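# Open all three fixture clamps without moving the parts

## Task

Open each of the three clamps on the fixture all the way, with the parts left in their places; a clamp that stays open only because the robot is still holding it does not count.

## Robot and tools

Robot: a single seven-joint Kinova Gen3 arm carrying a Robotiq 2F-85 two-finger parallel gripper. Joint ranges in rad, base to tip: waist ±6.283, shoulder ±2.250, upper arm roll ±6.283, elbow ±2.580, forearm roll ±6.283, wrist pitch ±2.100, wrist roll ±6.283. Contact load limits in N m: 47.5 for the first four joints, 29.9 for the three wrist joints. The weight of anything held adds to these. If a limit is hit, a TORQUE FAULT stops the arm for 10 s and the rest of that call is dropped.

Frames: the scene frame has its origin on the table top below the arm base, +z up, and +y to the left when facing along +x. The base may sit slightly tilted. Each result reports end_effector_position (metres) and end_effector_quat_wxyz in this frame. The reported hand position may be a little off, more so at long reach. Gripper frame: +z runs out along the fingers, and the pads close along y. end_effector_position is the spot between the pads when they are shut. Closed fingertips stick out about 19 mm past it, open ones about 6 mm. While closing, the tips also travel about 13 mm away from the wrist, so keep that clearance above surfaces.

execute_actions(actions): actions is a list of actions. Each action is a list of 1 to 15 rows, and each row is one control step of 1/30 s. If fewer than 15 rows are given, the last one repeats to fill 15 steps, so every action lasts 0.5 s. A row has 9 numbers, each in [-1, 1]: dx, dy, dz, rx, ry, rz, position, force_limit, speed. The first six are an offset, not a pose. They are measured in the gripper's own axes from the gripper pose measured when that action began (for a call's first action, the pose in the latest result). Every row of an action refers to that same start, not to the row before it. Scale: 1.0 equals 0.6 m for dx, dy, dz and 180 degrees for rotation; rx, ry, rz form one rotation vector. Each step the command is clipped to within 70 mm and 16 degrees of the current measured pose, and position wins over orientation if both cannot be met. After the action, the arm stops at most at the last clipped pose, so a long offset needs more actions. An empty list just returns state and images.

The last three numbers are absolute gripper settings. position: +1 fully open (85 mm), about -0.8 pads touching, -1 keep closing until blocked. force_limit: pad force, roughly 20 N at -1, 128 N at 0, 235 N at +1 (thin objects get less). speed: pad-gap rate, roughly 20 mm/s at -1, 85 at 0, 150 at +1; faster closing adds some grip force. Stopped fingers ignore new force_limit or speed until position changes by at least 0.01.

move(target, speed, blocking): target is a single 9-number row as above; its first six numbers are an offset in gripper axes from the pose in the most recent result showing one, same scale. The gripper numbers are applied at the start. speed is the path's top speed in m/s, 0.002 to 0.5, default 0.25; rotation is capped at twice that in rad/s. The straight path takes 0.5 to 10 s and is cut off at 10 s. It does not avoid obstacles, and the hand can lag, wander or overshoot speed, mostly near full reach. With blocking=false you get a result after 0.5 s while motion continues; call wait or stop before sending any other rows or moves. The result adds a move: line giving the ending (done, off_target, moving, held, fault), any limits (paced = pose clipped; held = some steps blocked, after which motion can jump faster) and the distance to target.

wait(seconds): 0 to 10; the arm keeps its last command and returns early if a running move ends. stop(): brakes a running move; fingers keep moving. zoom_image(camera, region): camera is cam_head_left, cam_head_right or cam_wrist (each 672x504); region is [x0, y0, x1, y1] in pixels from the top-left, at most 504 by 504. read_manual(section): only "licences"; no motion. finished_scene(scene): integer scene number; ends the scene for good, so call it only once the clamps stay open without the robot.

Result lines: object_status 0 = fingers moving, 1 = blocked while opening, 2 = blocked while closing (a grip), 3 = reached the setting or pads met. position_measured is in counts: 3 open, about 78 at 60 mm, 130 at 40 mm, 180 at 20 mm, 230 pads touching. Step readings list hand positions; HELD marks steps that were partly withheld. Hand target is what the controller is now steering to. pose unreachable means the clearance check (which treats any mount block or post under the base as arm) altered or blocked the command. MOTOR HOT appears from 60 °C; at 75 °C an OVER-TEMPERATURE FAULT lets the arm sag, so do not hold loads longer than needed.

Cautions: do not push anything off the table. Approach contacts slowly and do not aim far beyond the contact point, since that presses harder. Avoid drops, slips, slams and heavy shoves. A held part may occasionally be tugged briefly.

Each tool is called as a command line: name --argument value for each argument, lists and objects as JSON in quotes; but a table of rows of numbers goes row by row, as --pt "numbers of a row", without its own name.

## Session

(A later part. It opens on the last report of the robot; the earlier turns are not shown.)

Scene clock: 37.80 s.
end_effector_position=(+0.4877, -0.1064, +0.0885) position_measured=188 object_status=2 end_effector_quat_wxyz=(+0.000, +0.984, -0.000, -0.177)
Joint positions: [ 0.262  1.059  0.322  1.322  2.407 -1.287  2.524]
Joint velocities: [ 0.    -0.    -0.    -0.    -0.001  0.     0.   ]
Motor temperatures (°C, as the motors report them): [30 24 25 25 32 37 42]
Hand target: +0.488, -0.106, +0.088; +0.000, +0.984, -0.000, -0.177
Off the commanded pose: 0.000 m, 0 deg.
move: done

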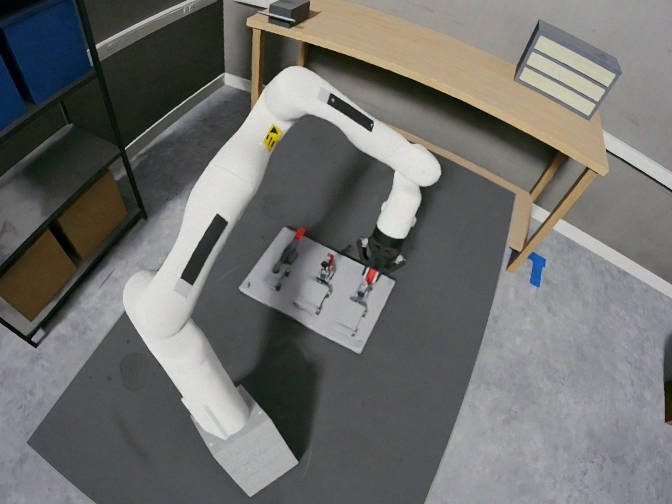

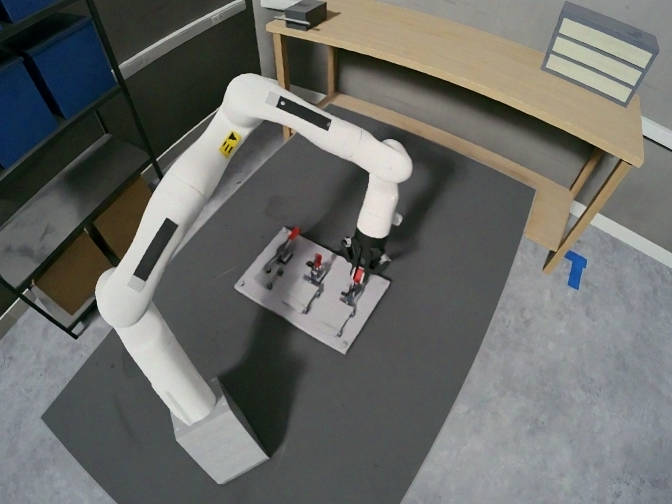

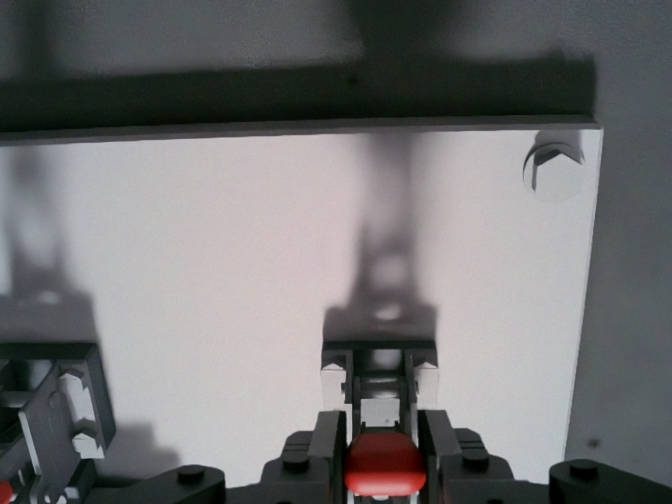

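move --target '[-0.0202,0,0.0038,0,0.072,0,-1,-0.6,0]' --speed 0.2

move --target '[-0.0202,0,0.0038,0,0.072,0,-1,-0.6,0]' --speed 0.1

Scene clock: 38.83 s.
end_effector_position=(+0.4753, -0.1064, +0.0901) position_measured=188 object_status=2 end_effector_quat_wxyz=(+0.000, +0.998, -0.000, -0.065)
Joint positions: [ 0.351  0.948  0.241  1.617  2.233 -1.018  2.766]
Joint velocities: [ 0.002 -0.001 -0.001  0.003 -0.004  0.002  0.003]
Motor temperatures (°C, as the motors report them): [30 24 25 25 32 37 42]
Hand target: +0.475, -0.106, +0.091; +0.000, +0.998, -0.000, -0.065
Off the commanded pose: 0.001 m, 0 deg.
move: done

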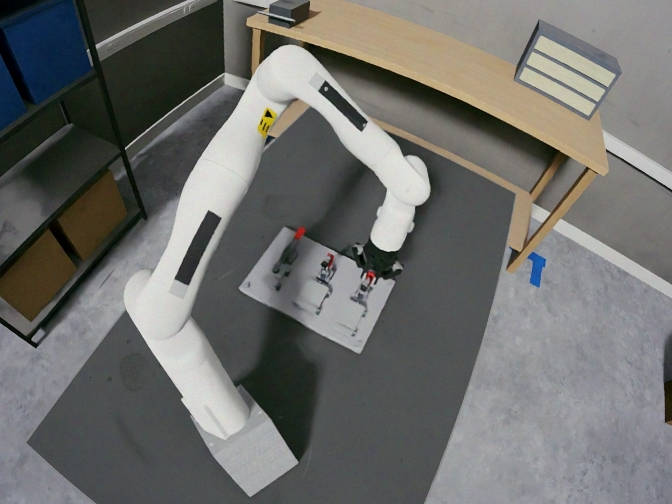

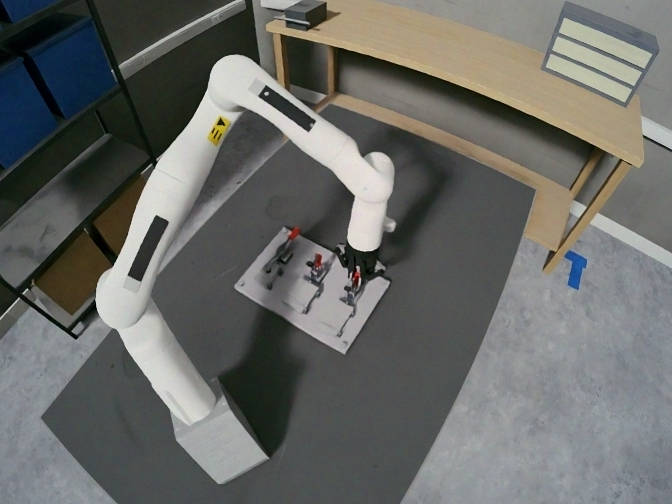

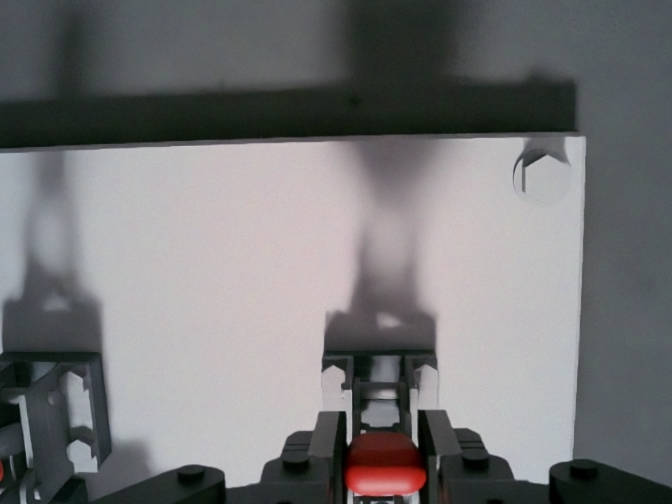

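Scene clock: 40.27 s.
end_effector_position=(+0.4669, -0.1064, +0.0896) position_measured=188 object_status=2 end_effector_quat_wxyz=(+0.001, +0.999, +0.002, +0.050)
Joint positions: [ 0.508  0.895  0.087  1.866  1.944 -0.79   3.139]
Joint velocities: [ 0.001  0.001  0.001  0.001 -0.004 -0.003  0.004]
Motor temperatures (°C, as the motors report them): [30 24 25 25 32 37 42]
Hand target: +0.463, -0.106, +0.089; +0.000, +0.999, +0.000, +0.048
Off the commanded pose: 0.004 m, 0 deg.
move: off_target

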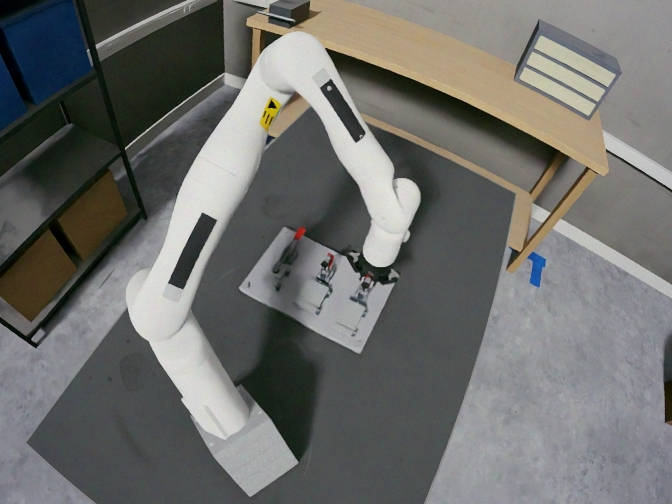

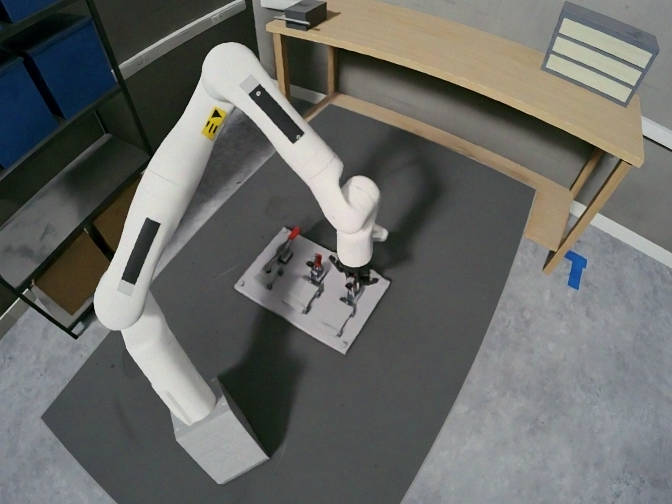

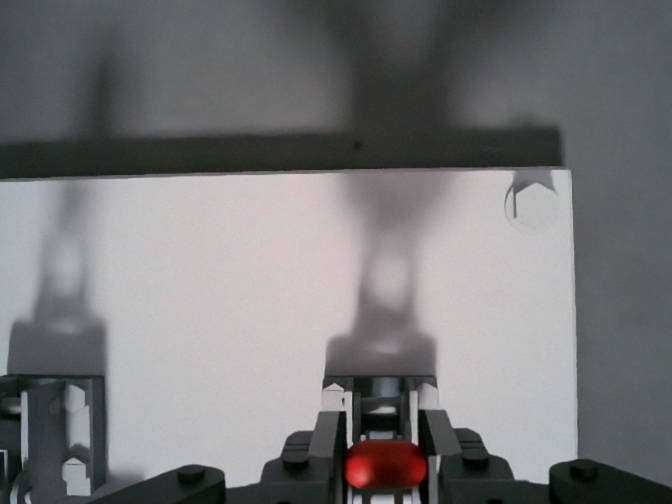

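move --target '[0,0,0,0,0,0,0.3,-0.3,0.5]'

move --target '[0,0,-0.117,0,0,0,0.3,-0.3,0.5]' --speed 0.2

move --target '[0.134,-0.367,0.08,0,-0.215,0,0.3,-0.3,0.5]' --speed 0.3

Scene clock: 41.17 s.
end_effector_position=(+0.4669, -0.1064, +0.0896) position_measured=91 object_status=0 end_effector_quat_wxyz=(+0.001, +0.999, +0.002, +0.050)
Joint positions: [ 0.508  0.895  0.087  1.866  1.944 -0.791  3.139]
Joint velocities: [-0. -0.  0.  0. -0.  0. -0.]
Motor temperatures (°C, as the motors report them): [30 24 25 25 32 37 42]
Hand target: +0.467, -0.106, +0.090; +0.001, +0.999, +0.002, +0.050
Off the commanded pose: 0.000 m, 0 deg.
move: done

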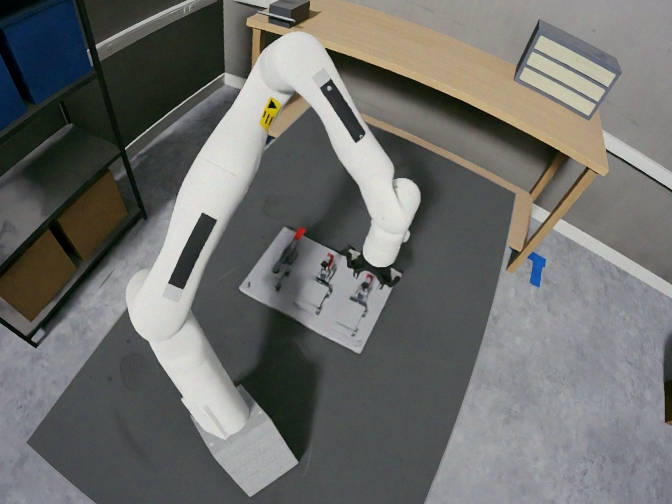

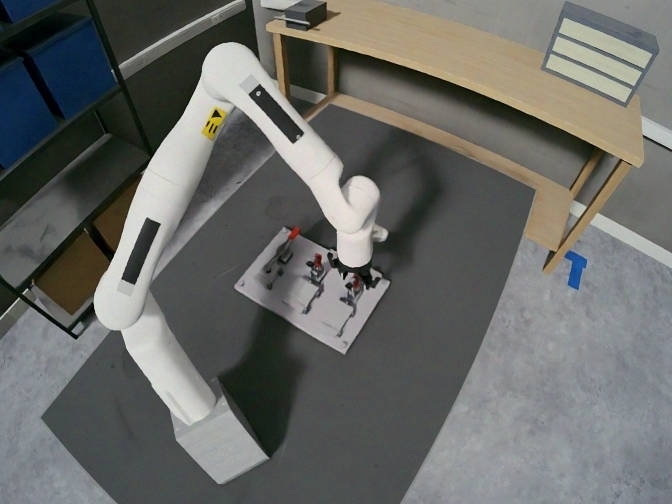

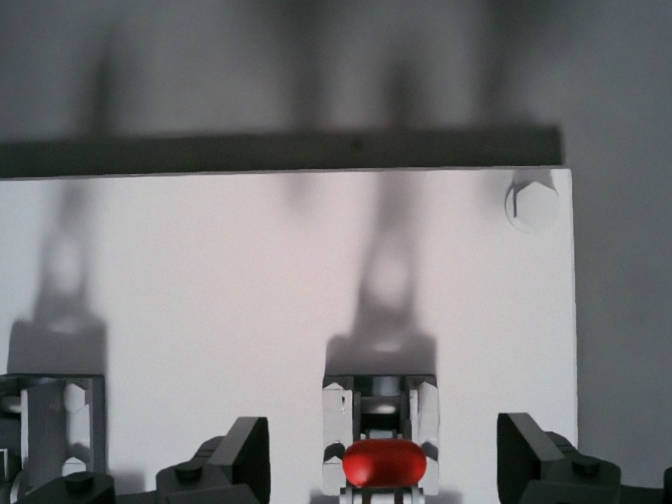

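Scene clock: 41.93 s.
end_effector_position=(+0.4597, -0.1062, +0.1591) position_measured=91 object_status=3 end_effector_quat_wxyz=(+0.001, +0.999, +0.002, +0.050)
Joint positions: [ 0.552  0.779  0.164  1.857  2.081 -0.922  3.047]
Joint velocities: [ 0.    -0.006  0.001 -0.    -0.001 -0.001 -0.   ]
Motor temperatures (°C, as the motors report them): [30 24 25 25 32 37 42]
Hand target: +0.460, -0.106, +0.159; +0.001, +0.999, +0.002, +0.050
Off the commanded pose: 0.000 m, 0 deg.
move: done

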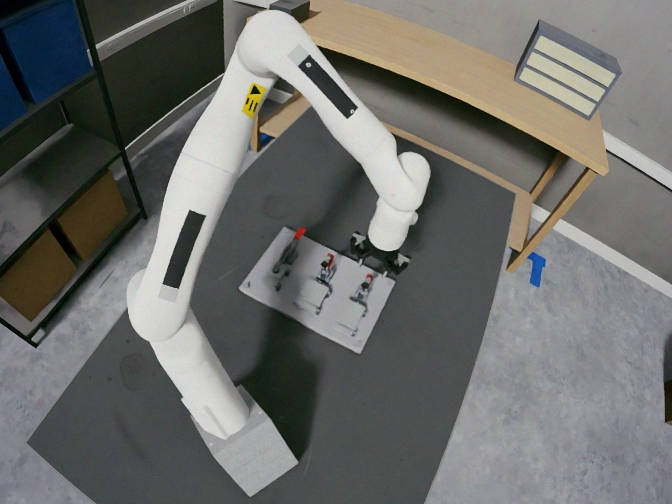

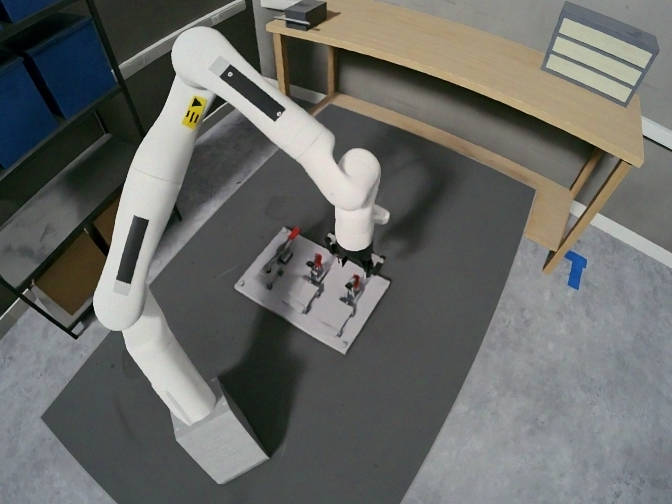

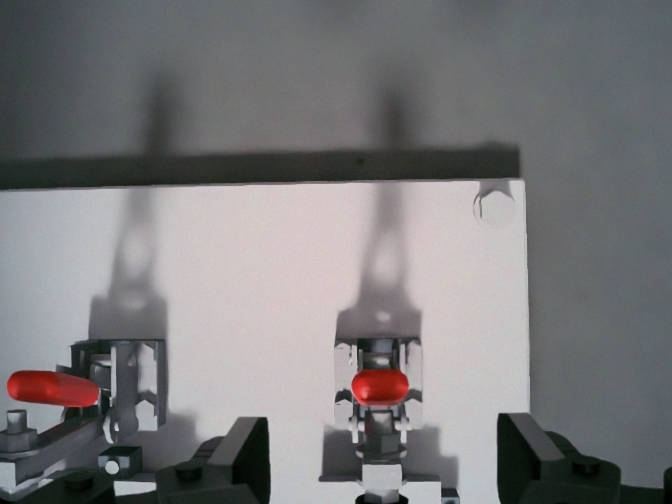

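Scene clock: 43.60 s.
end_effector_position=(+0.5431, +0.1146, +0.1195) position_measured=91 object_status=3 end_effector_quat_wxyz=(+0.002, +0.959, +0.002, -0.284)
Joint positions: [-0.012  0.939  0.261  1.021  2.51  -1.669  1.999]
Joint velocities: [ 0.001  0.014 -0.001 -0.005  0.001  0.    -0.002]
Motor temperatures (°C, as the motors report them): [30 24 25 25 32 37 42]
Hand target: +0.543, +0.114, +0.119; +0.002, +0.959, +0.001, -0.284
Off the commanded pose: 0.001 m, 0 deg.
move: done

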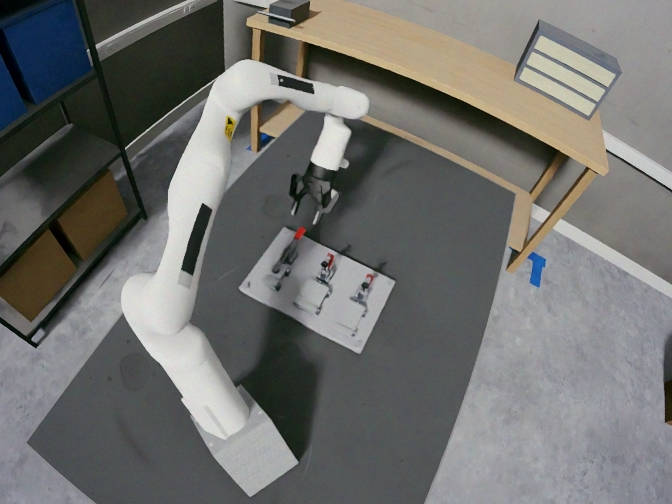

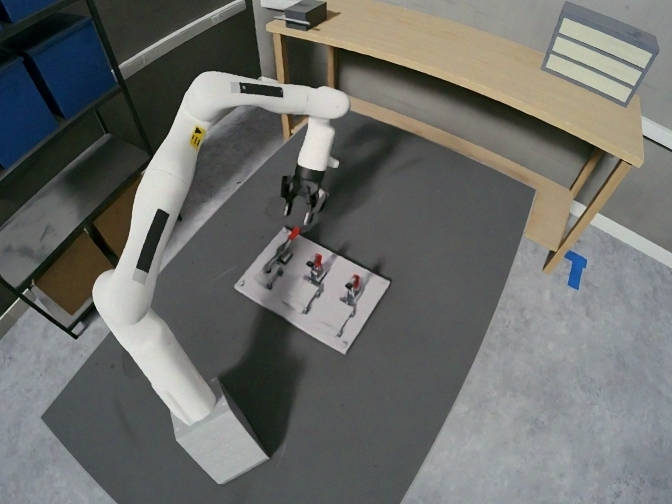

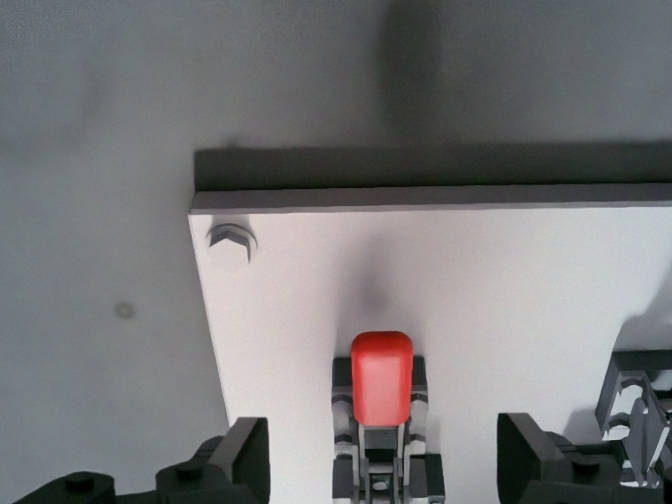

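move --target '[0.016,0,0.08,0,0,0,0.3,-0.3,0.5]' --speed 0.08

move --target '[0,0,0,0,0,0,-1,-0.3,0]'

Scene clock: 44.60 s.
end_effector_position=(+0.5251, +0.1143, +0.0740) position_measured=91 object_status=3 end_effector_quat_wxyz=(+0.002, +0.959, +0.002, -0.283)
Joint positions: [-0.053  0.964  0.249  1.112  2.494 -1.553  2.023]
Joint velocities: [-0.001 -0.001 -0.001  0.     0.001  0.     0.001]
Motor temperatures (°C, as the motors report them): [30 24 25 25 32 37 42]
Hand target: +0.525, +0.114, +0.074; +0.002, +0.959, +0.002, -0.284
Off the commanded pose: 0.000 m, 0 deg.
move: done

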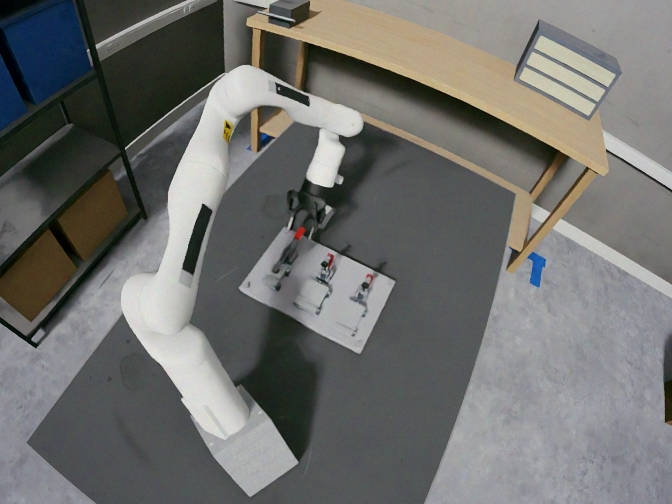

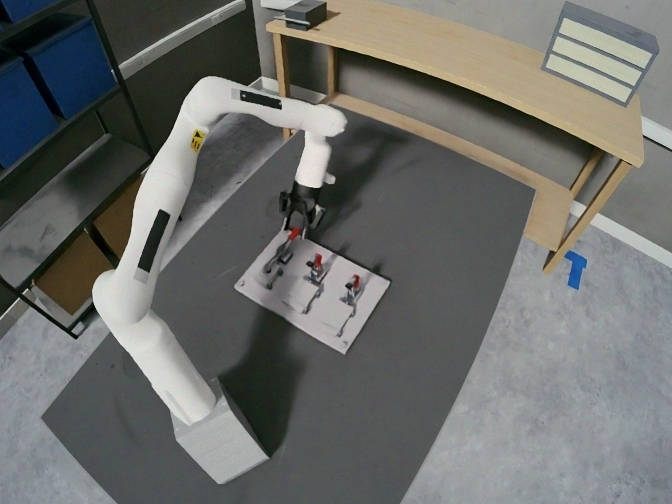

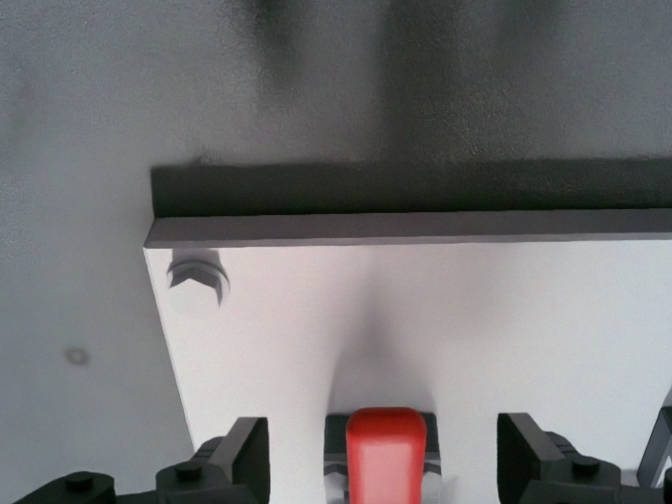

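Scene clock: 45.30 s.
end_effector_position=(+0.5252, +0.1137, +0.0742) position_measured=190 object_status=0 end_effector_quat_wxyz=(+0.002, +0.959, +0.001, -0.283)
Joint positions: [-0.052  0.964  0.25   1.112  2.494 -1.553  2.023]
Joint velocities: [ 0.     0.001 -0.    -0.    -0.    -0.     0.   ]
Motor temperatures (°C, as the motors report them): [30 24 25 25 32 37 42]
Hand target: +0.525, +0.114, +0.074; +0.002, +0.959, +0.002, -0.283
Off the commanded pose: 0.001 m, 0 deg.
move: done

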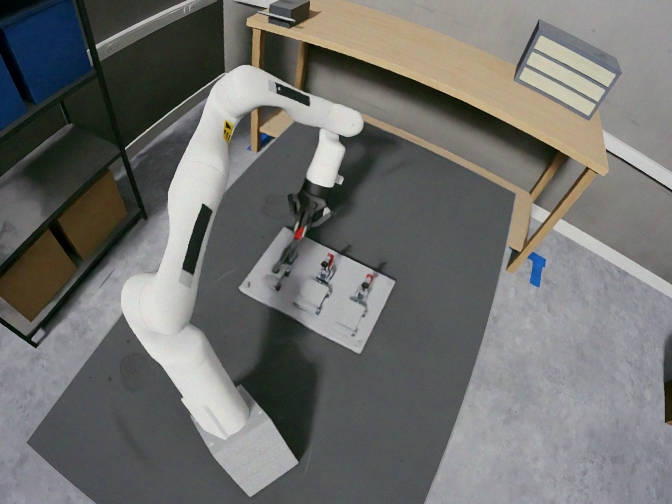

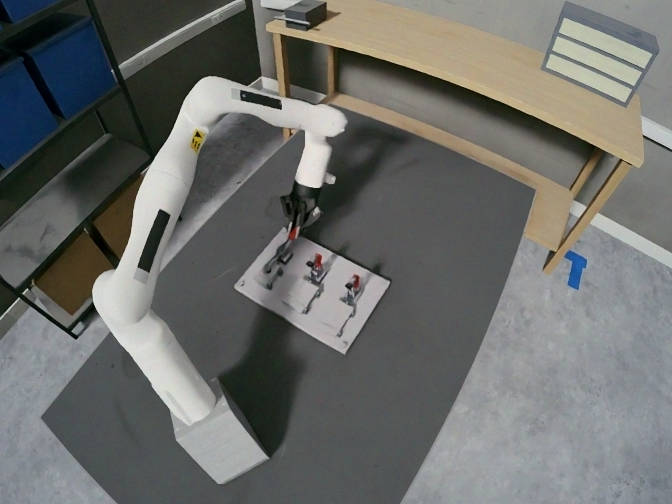

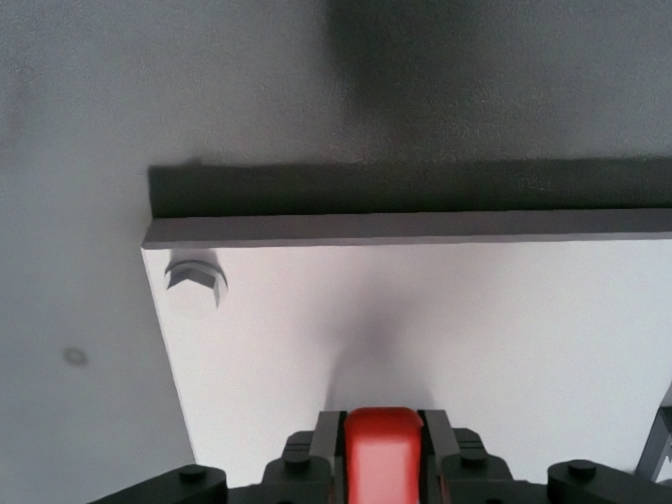

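move --target '[-0.021,0,-0.0113,0,0.083,0,-1,-0.3,0]' --speed 0.1

Scene clock: 47.07 s.
end_effector_position=(+0.5163, +0.1137, +0.0857) position_measured=190 object_status=2 end_effector_quat_wxyz=(+0.001, +0.987, +0.000, -0.158)
Joint positions: [-0.038  0.759  0.241  1.492  2.392 -1.201  2.182]
Joint velocities: [-0.    -0.003 -0.     0.004 -0.001  0.004  0.   ]
Motor temperatures (°C, as the motors report them): [30 24 25 25 32 37 42]
Hand target: +0.518, +0.114, +0.087; +0.002, +0.988, +0.001, -0.156
Off the commanded pose: 0.002 m, 0 deg.
move: done

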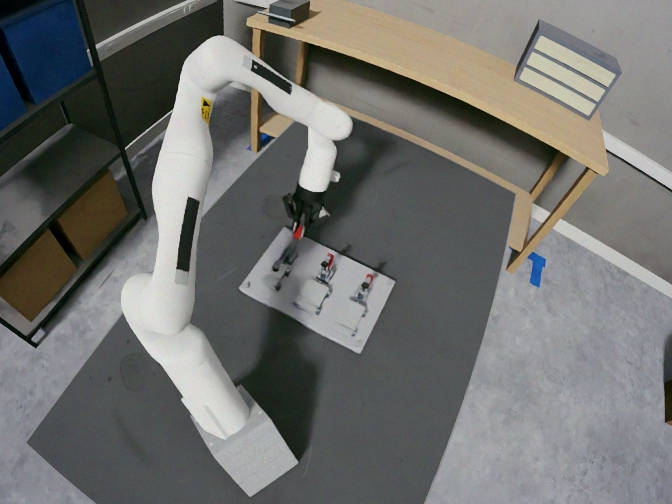

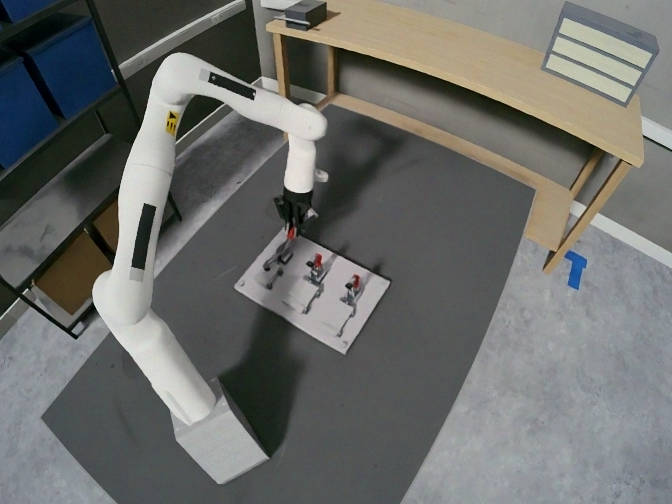

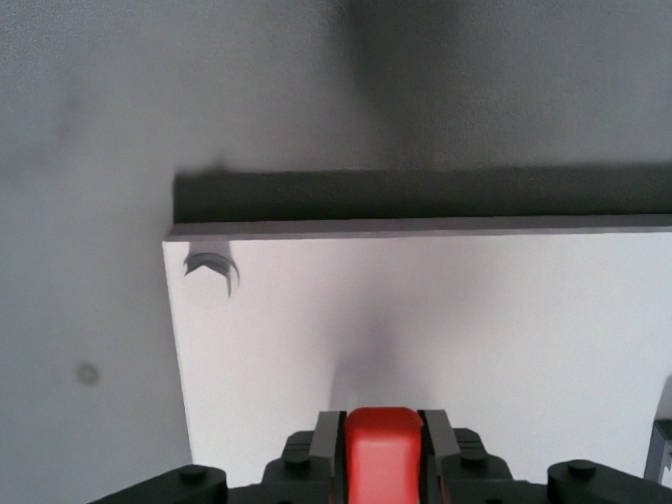

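move --target '[-0.0228,0,-0.008,0,0.083,0,-1,-0.3,0]' --speed 0.2

move --target '[-0.0228,0,-0.008,0,0.083,0,-1,-0.3,0]' --speed 0.2

move --target '[0,0,0,0,0,0,-0.2,-0.3,0.5]'

move --target '[0,0,0,0,-0.178,0,-0.2,-0.3,0.5]' --speed 0.35

move --target '[0,0,0,0,0,0,-1,-0.6,0]'

Scene clock: 48.27 s.
end_effector_position=(+0.5043, +0.1136, +0.0947) position_measured=190 object_status=2 end_effector_quat_wxyz=(+0.001, +1.000, +0.000, -0.029)
Joint positions: [ 0.015  0.596  0.175  1.836  2.175 -0.857  2.434]
Joint velocities: [ 0.001 -0.003  0.     0.005 -0.005  0.002  0.003]
Motor temperatures (°C, as the motors report them): [30 24 25 25 32 37 42]
Hand target: +0.505, +0.114, +0.094; +0.001, +1.000, +0.001, -0.029
Off the commanded pose: 0.001 m, 0 deg.
move: done

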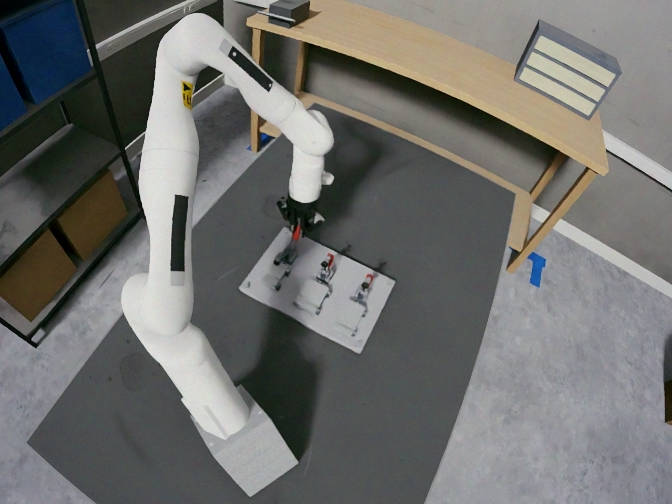

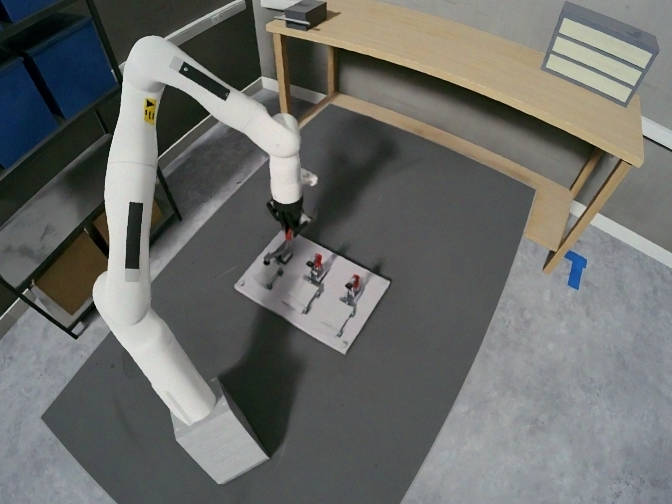

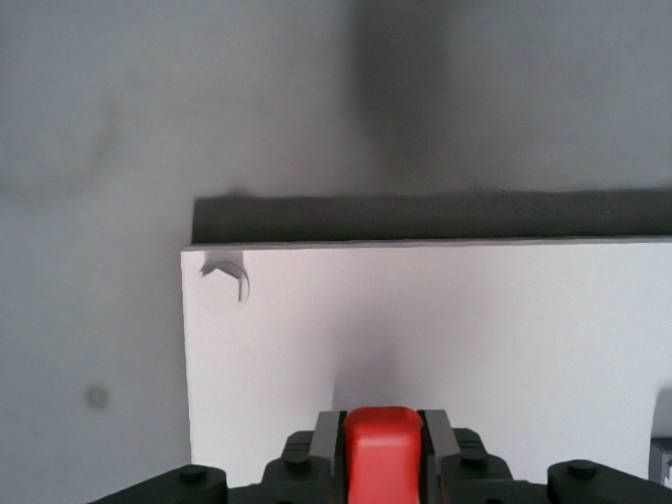

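Scene clock: 49.33 s.
end_effector_position=(+0.4903, +0.1134, +0.1006) position_measured=190 object_status=2 end_effector_quat_wxyz=(+0.001, +0.995, +0.001, +0.101)
Joint positions: [ 0.152  0.503 -0.008  2.151  1.636 -0.575  3.   ]
Joint velocities: [ 0.002  0.002  0.002  0.003 -0.006 -0.005  0.006]
Motor temperatures (°C, as the motors report them): [30 24 25 25 32 37 42]
Hand target: +0.491, +0.113, +0.100; +0.001, +0.995, +0.001, +0.101
Off the commanded pose: 0.001 m, 0 deg.
move: done

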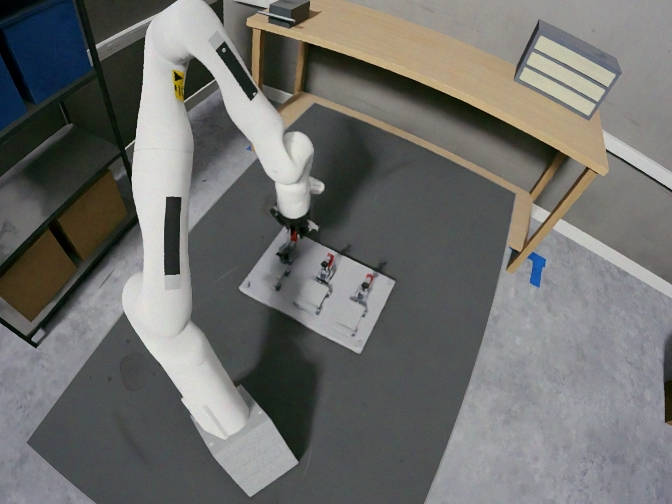

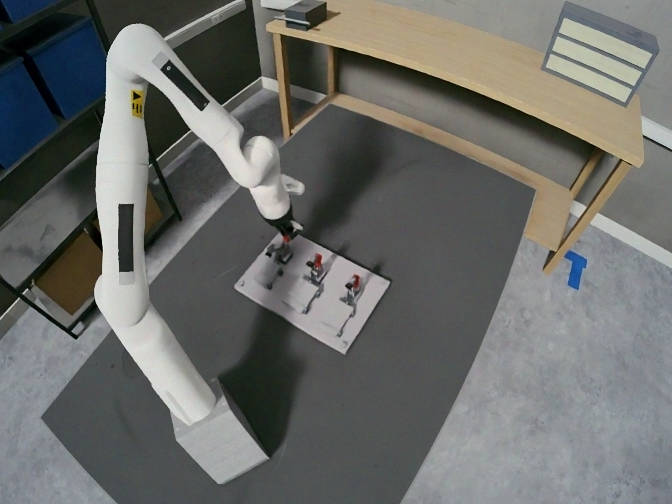

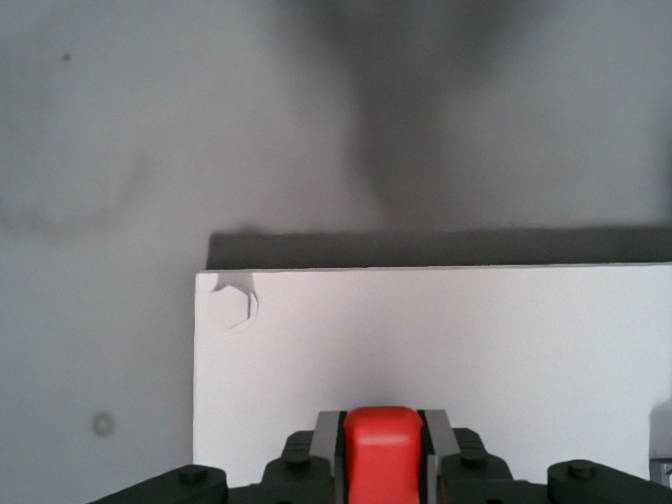

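Scene clock: 49.83 s.
end_effector_position=(+0.4903, +0.1134, +0.1006) position_measured=154 object_status=0 end_effector_quat_wxyz=(+0.001, +0.995, +0.001, +0.101)
Joint positions: [ 0.152  0.503 -0.008  2.151  1.636 -0.575  3.   ]
Joint velocities: [ 0.     0.001 -0.     0.     0.     0.     0.   ]
Motor temperatures (°C, as the motors report them): [30 24 25 25 32 37 42]
Hand target: +0.490, +0.113, +0.101; +0.001, +0.995, +0.001, +0.101
Off the commanded pose: 0.000 m, 0 deg.
move: done

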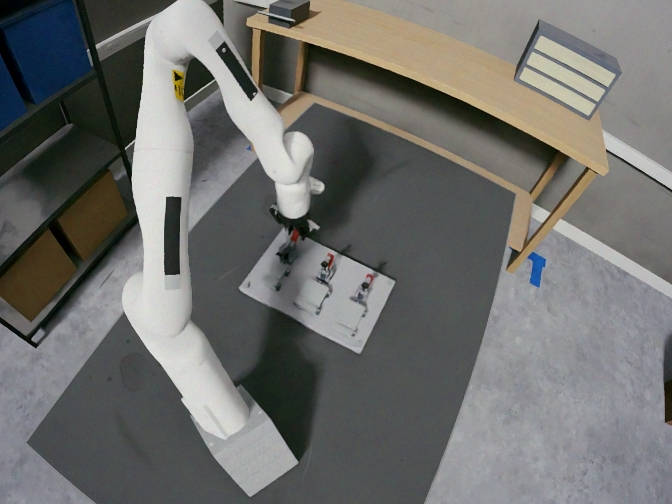

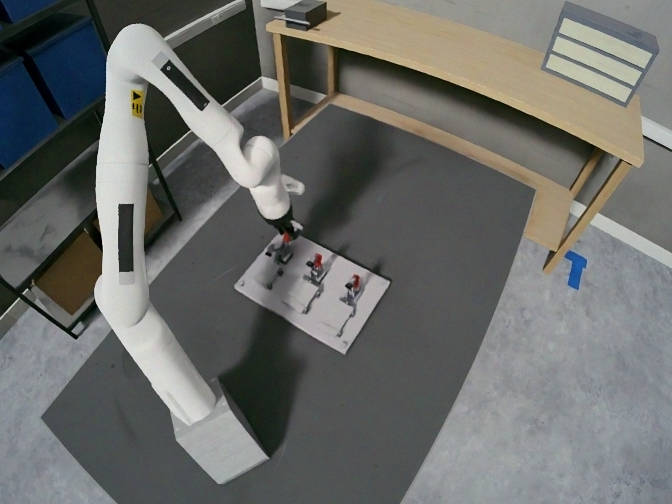

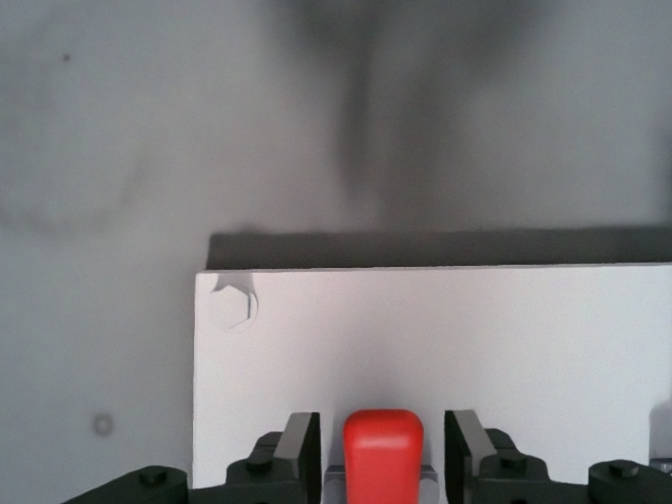

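Scene clock: 51.13 s.
end_effector_position=(+0.4907, +0.1139, +0.1012) position_measured=154 object_status=3 end_effector_quat_wxyz=(+0.001, +0.984, +0.000, -0.177)
Joint positions: [-0.02   0.718  0.223  1.55   2.433 -1.214  2.185]
Joint velocities: [-0.001  0.012 -0.002 -0.003  0.001  0.    -0.001]
Motor temperatures (°C, as the motors report them): [30 24 25 25 32 37 42]
Hand target: +0.490, +0.114, +0.101; +0.001, +0.984, +0.000, -0.178
Off the commanded pose: 0.001 m, 0 deg.
move: done

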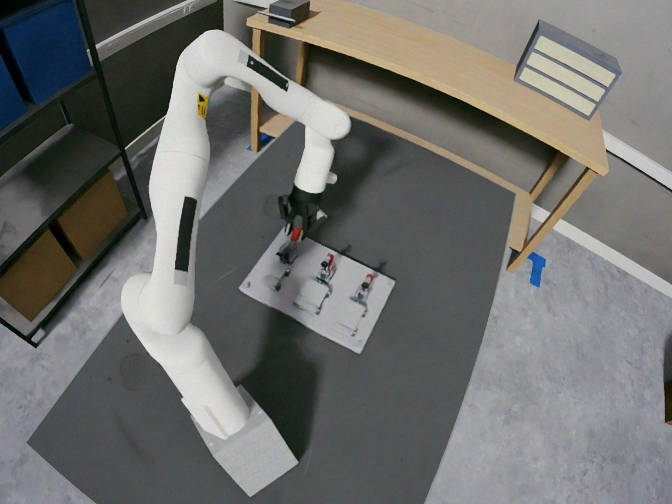

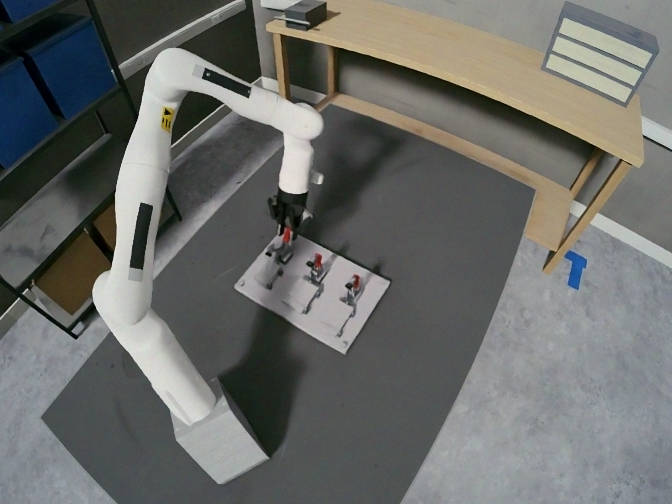

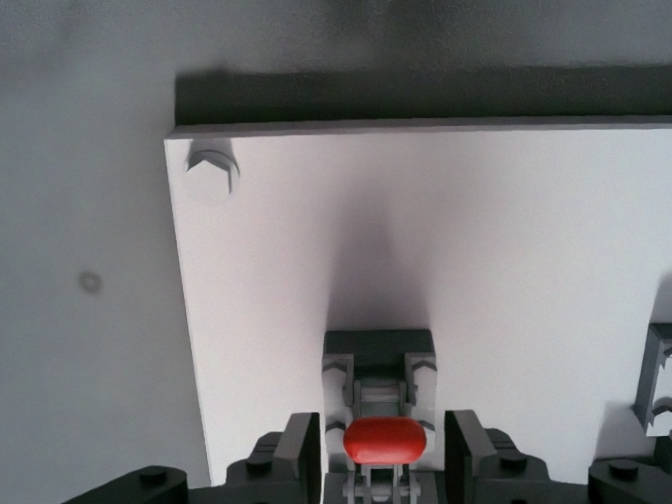

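Scene clock: 51.63 s.
end_effector_position=(+0.4908, +0.1137, +0.1013) position_measured=188 object_status=2 end_effector_quat_wxyz=(+0.001, +0.984, +0.000, -0.177)
Joint positions: [-0.02   0.718  0.223  1.55   2.433 -1.214  2.185]
Joint velocities: [ 0.  0.  0. -0.  0.  0. -0.]
Motor temperatures (°C, as the motors report them): [30 24 25 25 32 37 42]
Hand target: +0.491, +0.114, +0.101; +0.001, +0.984, +0.000, -0.177
Off the commanded pose: 0.000 m, 0 deg.
move: done

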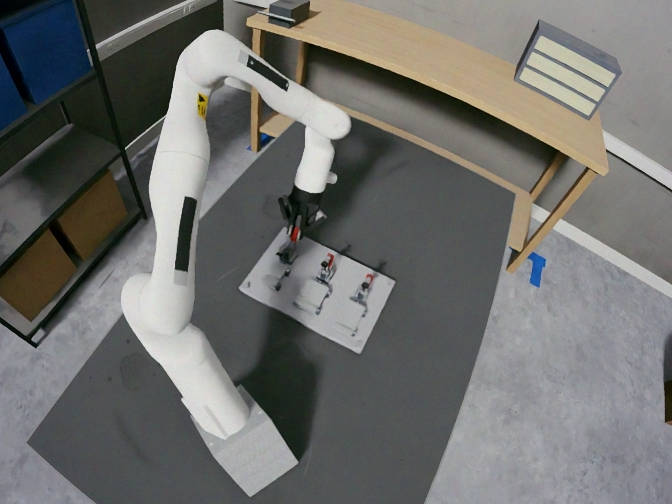

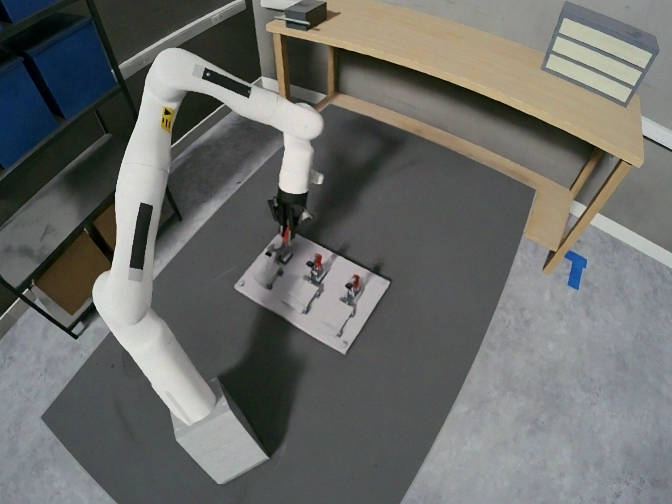

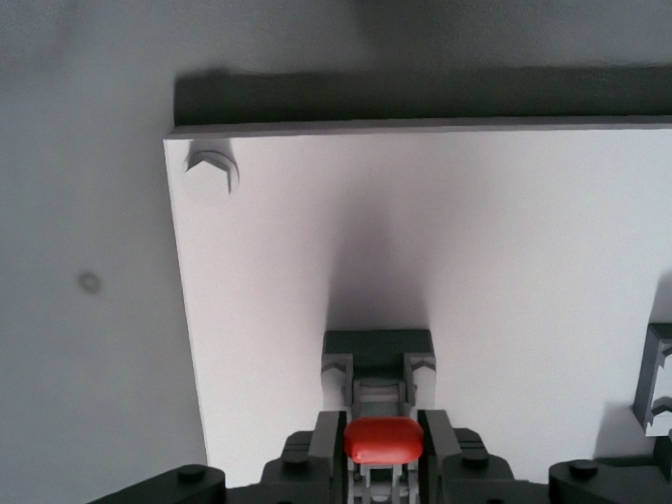

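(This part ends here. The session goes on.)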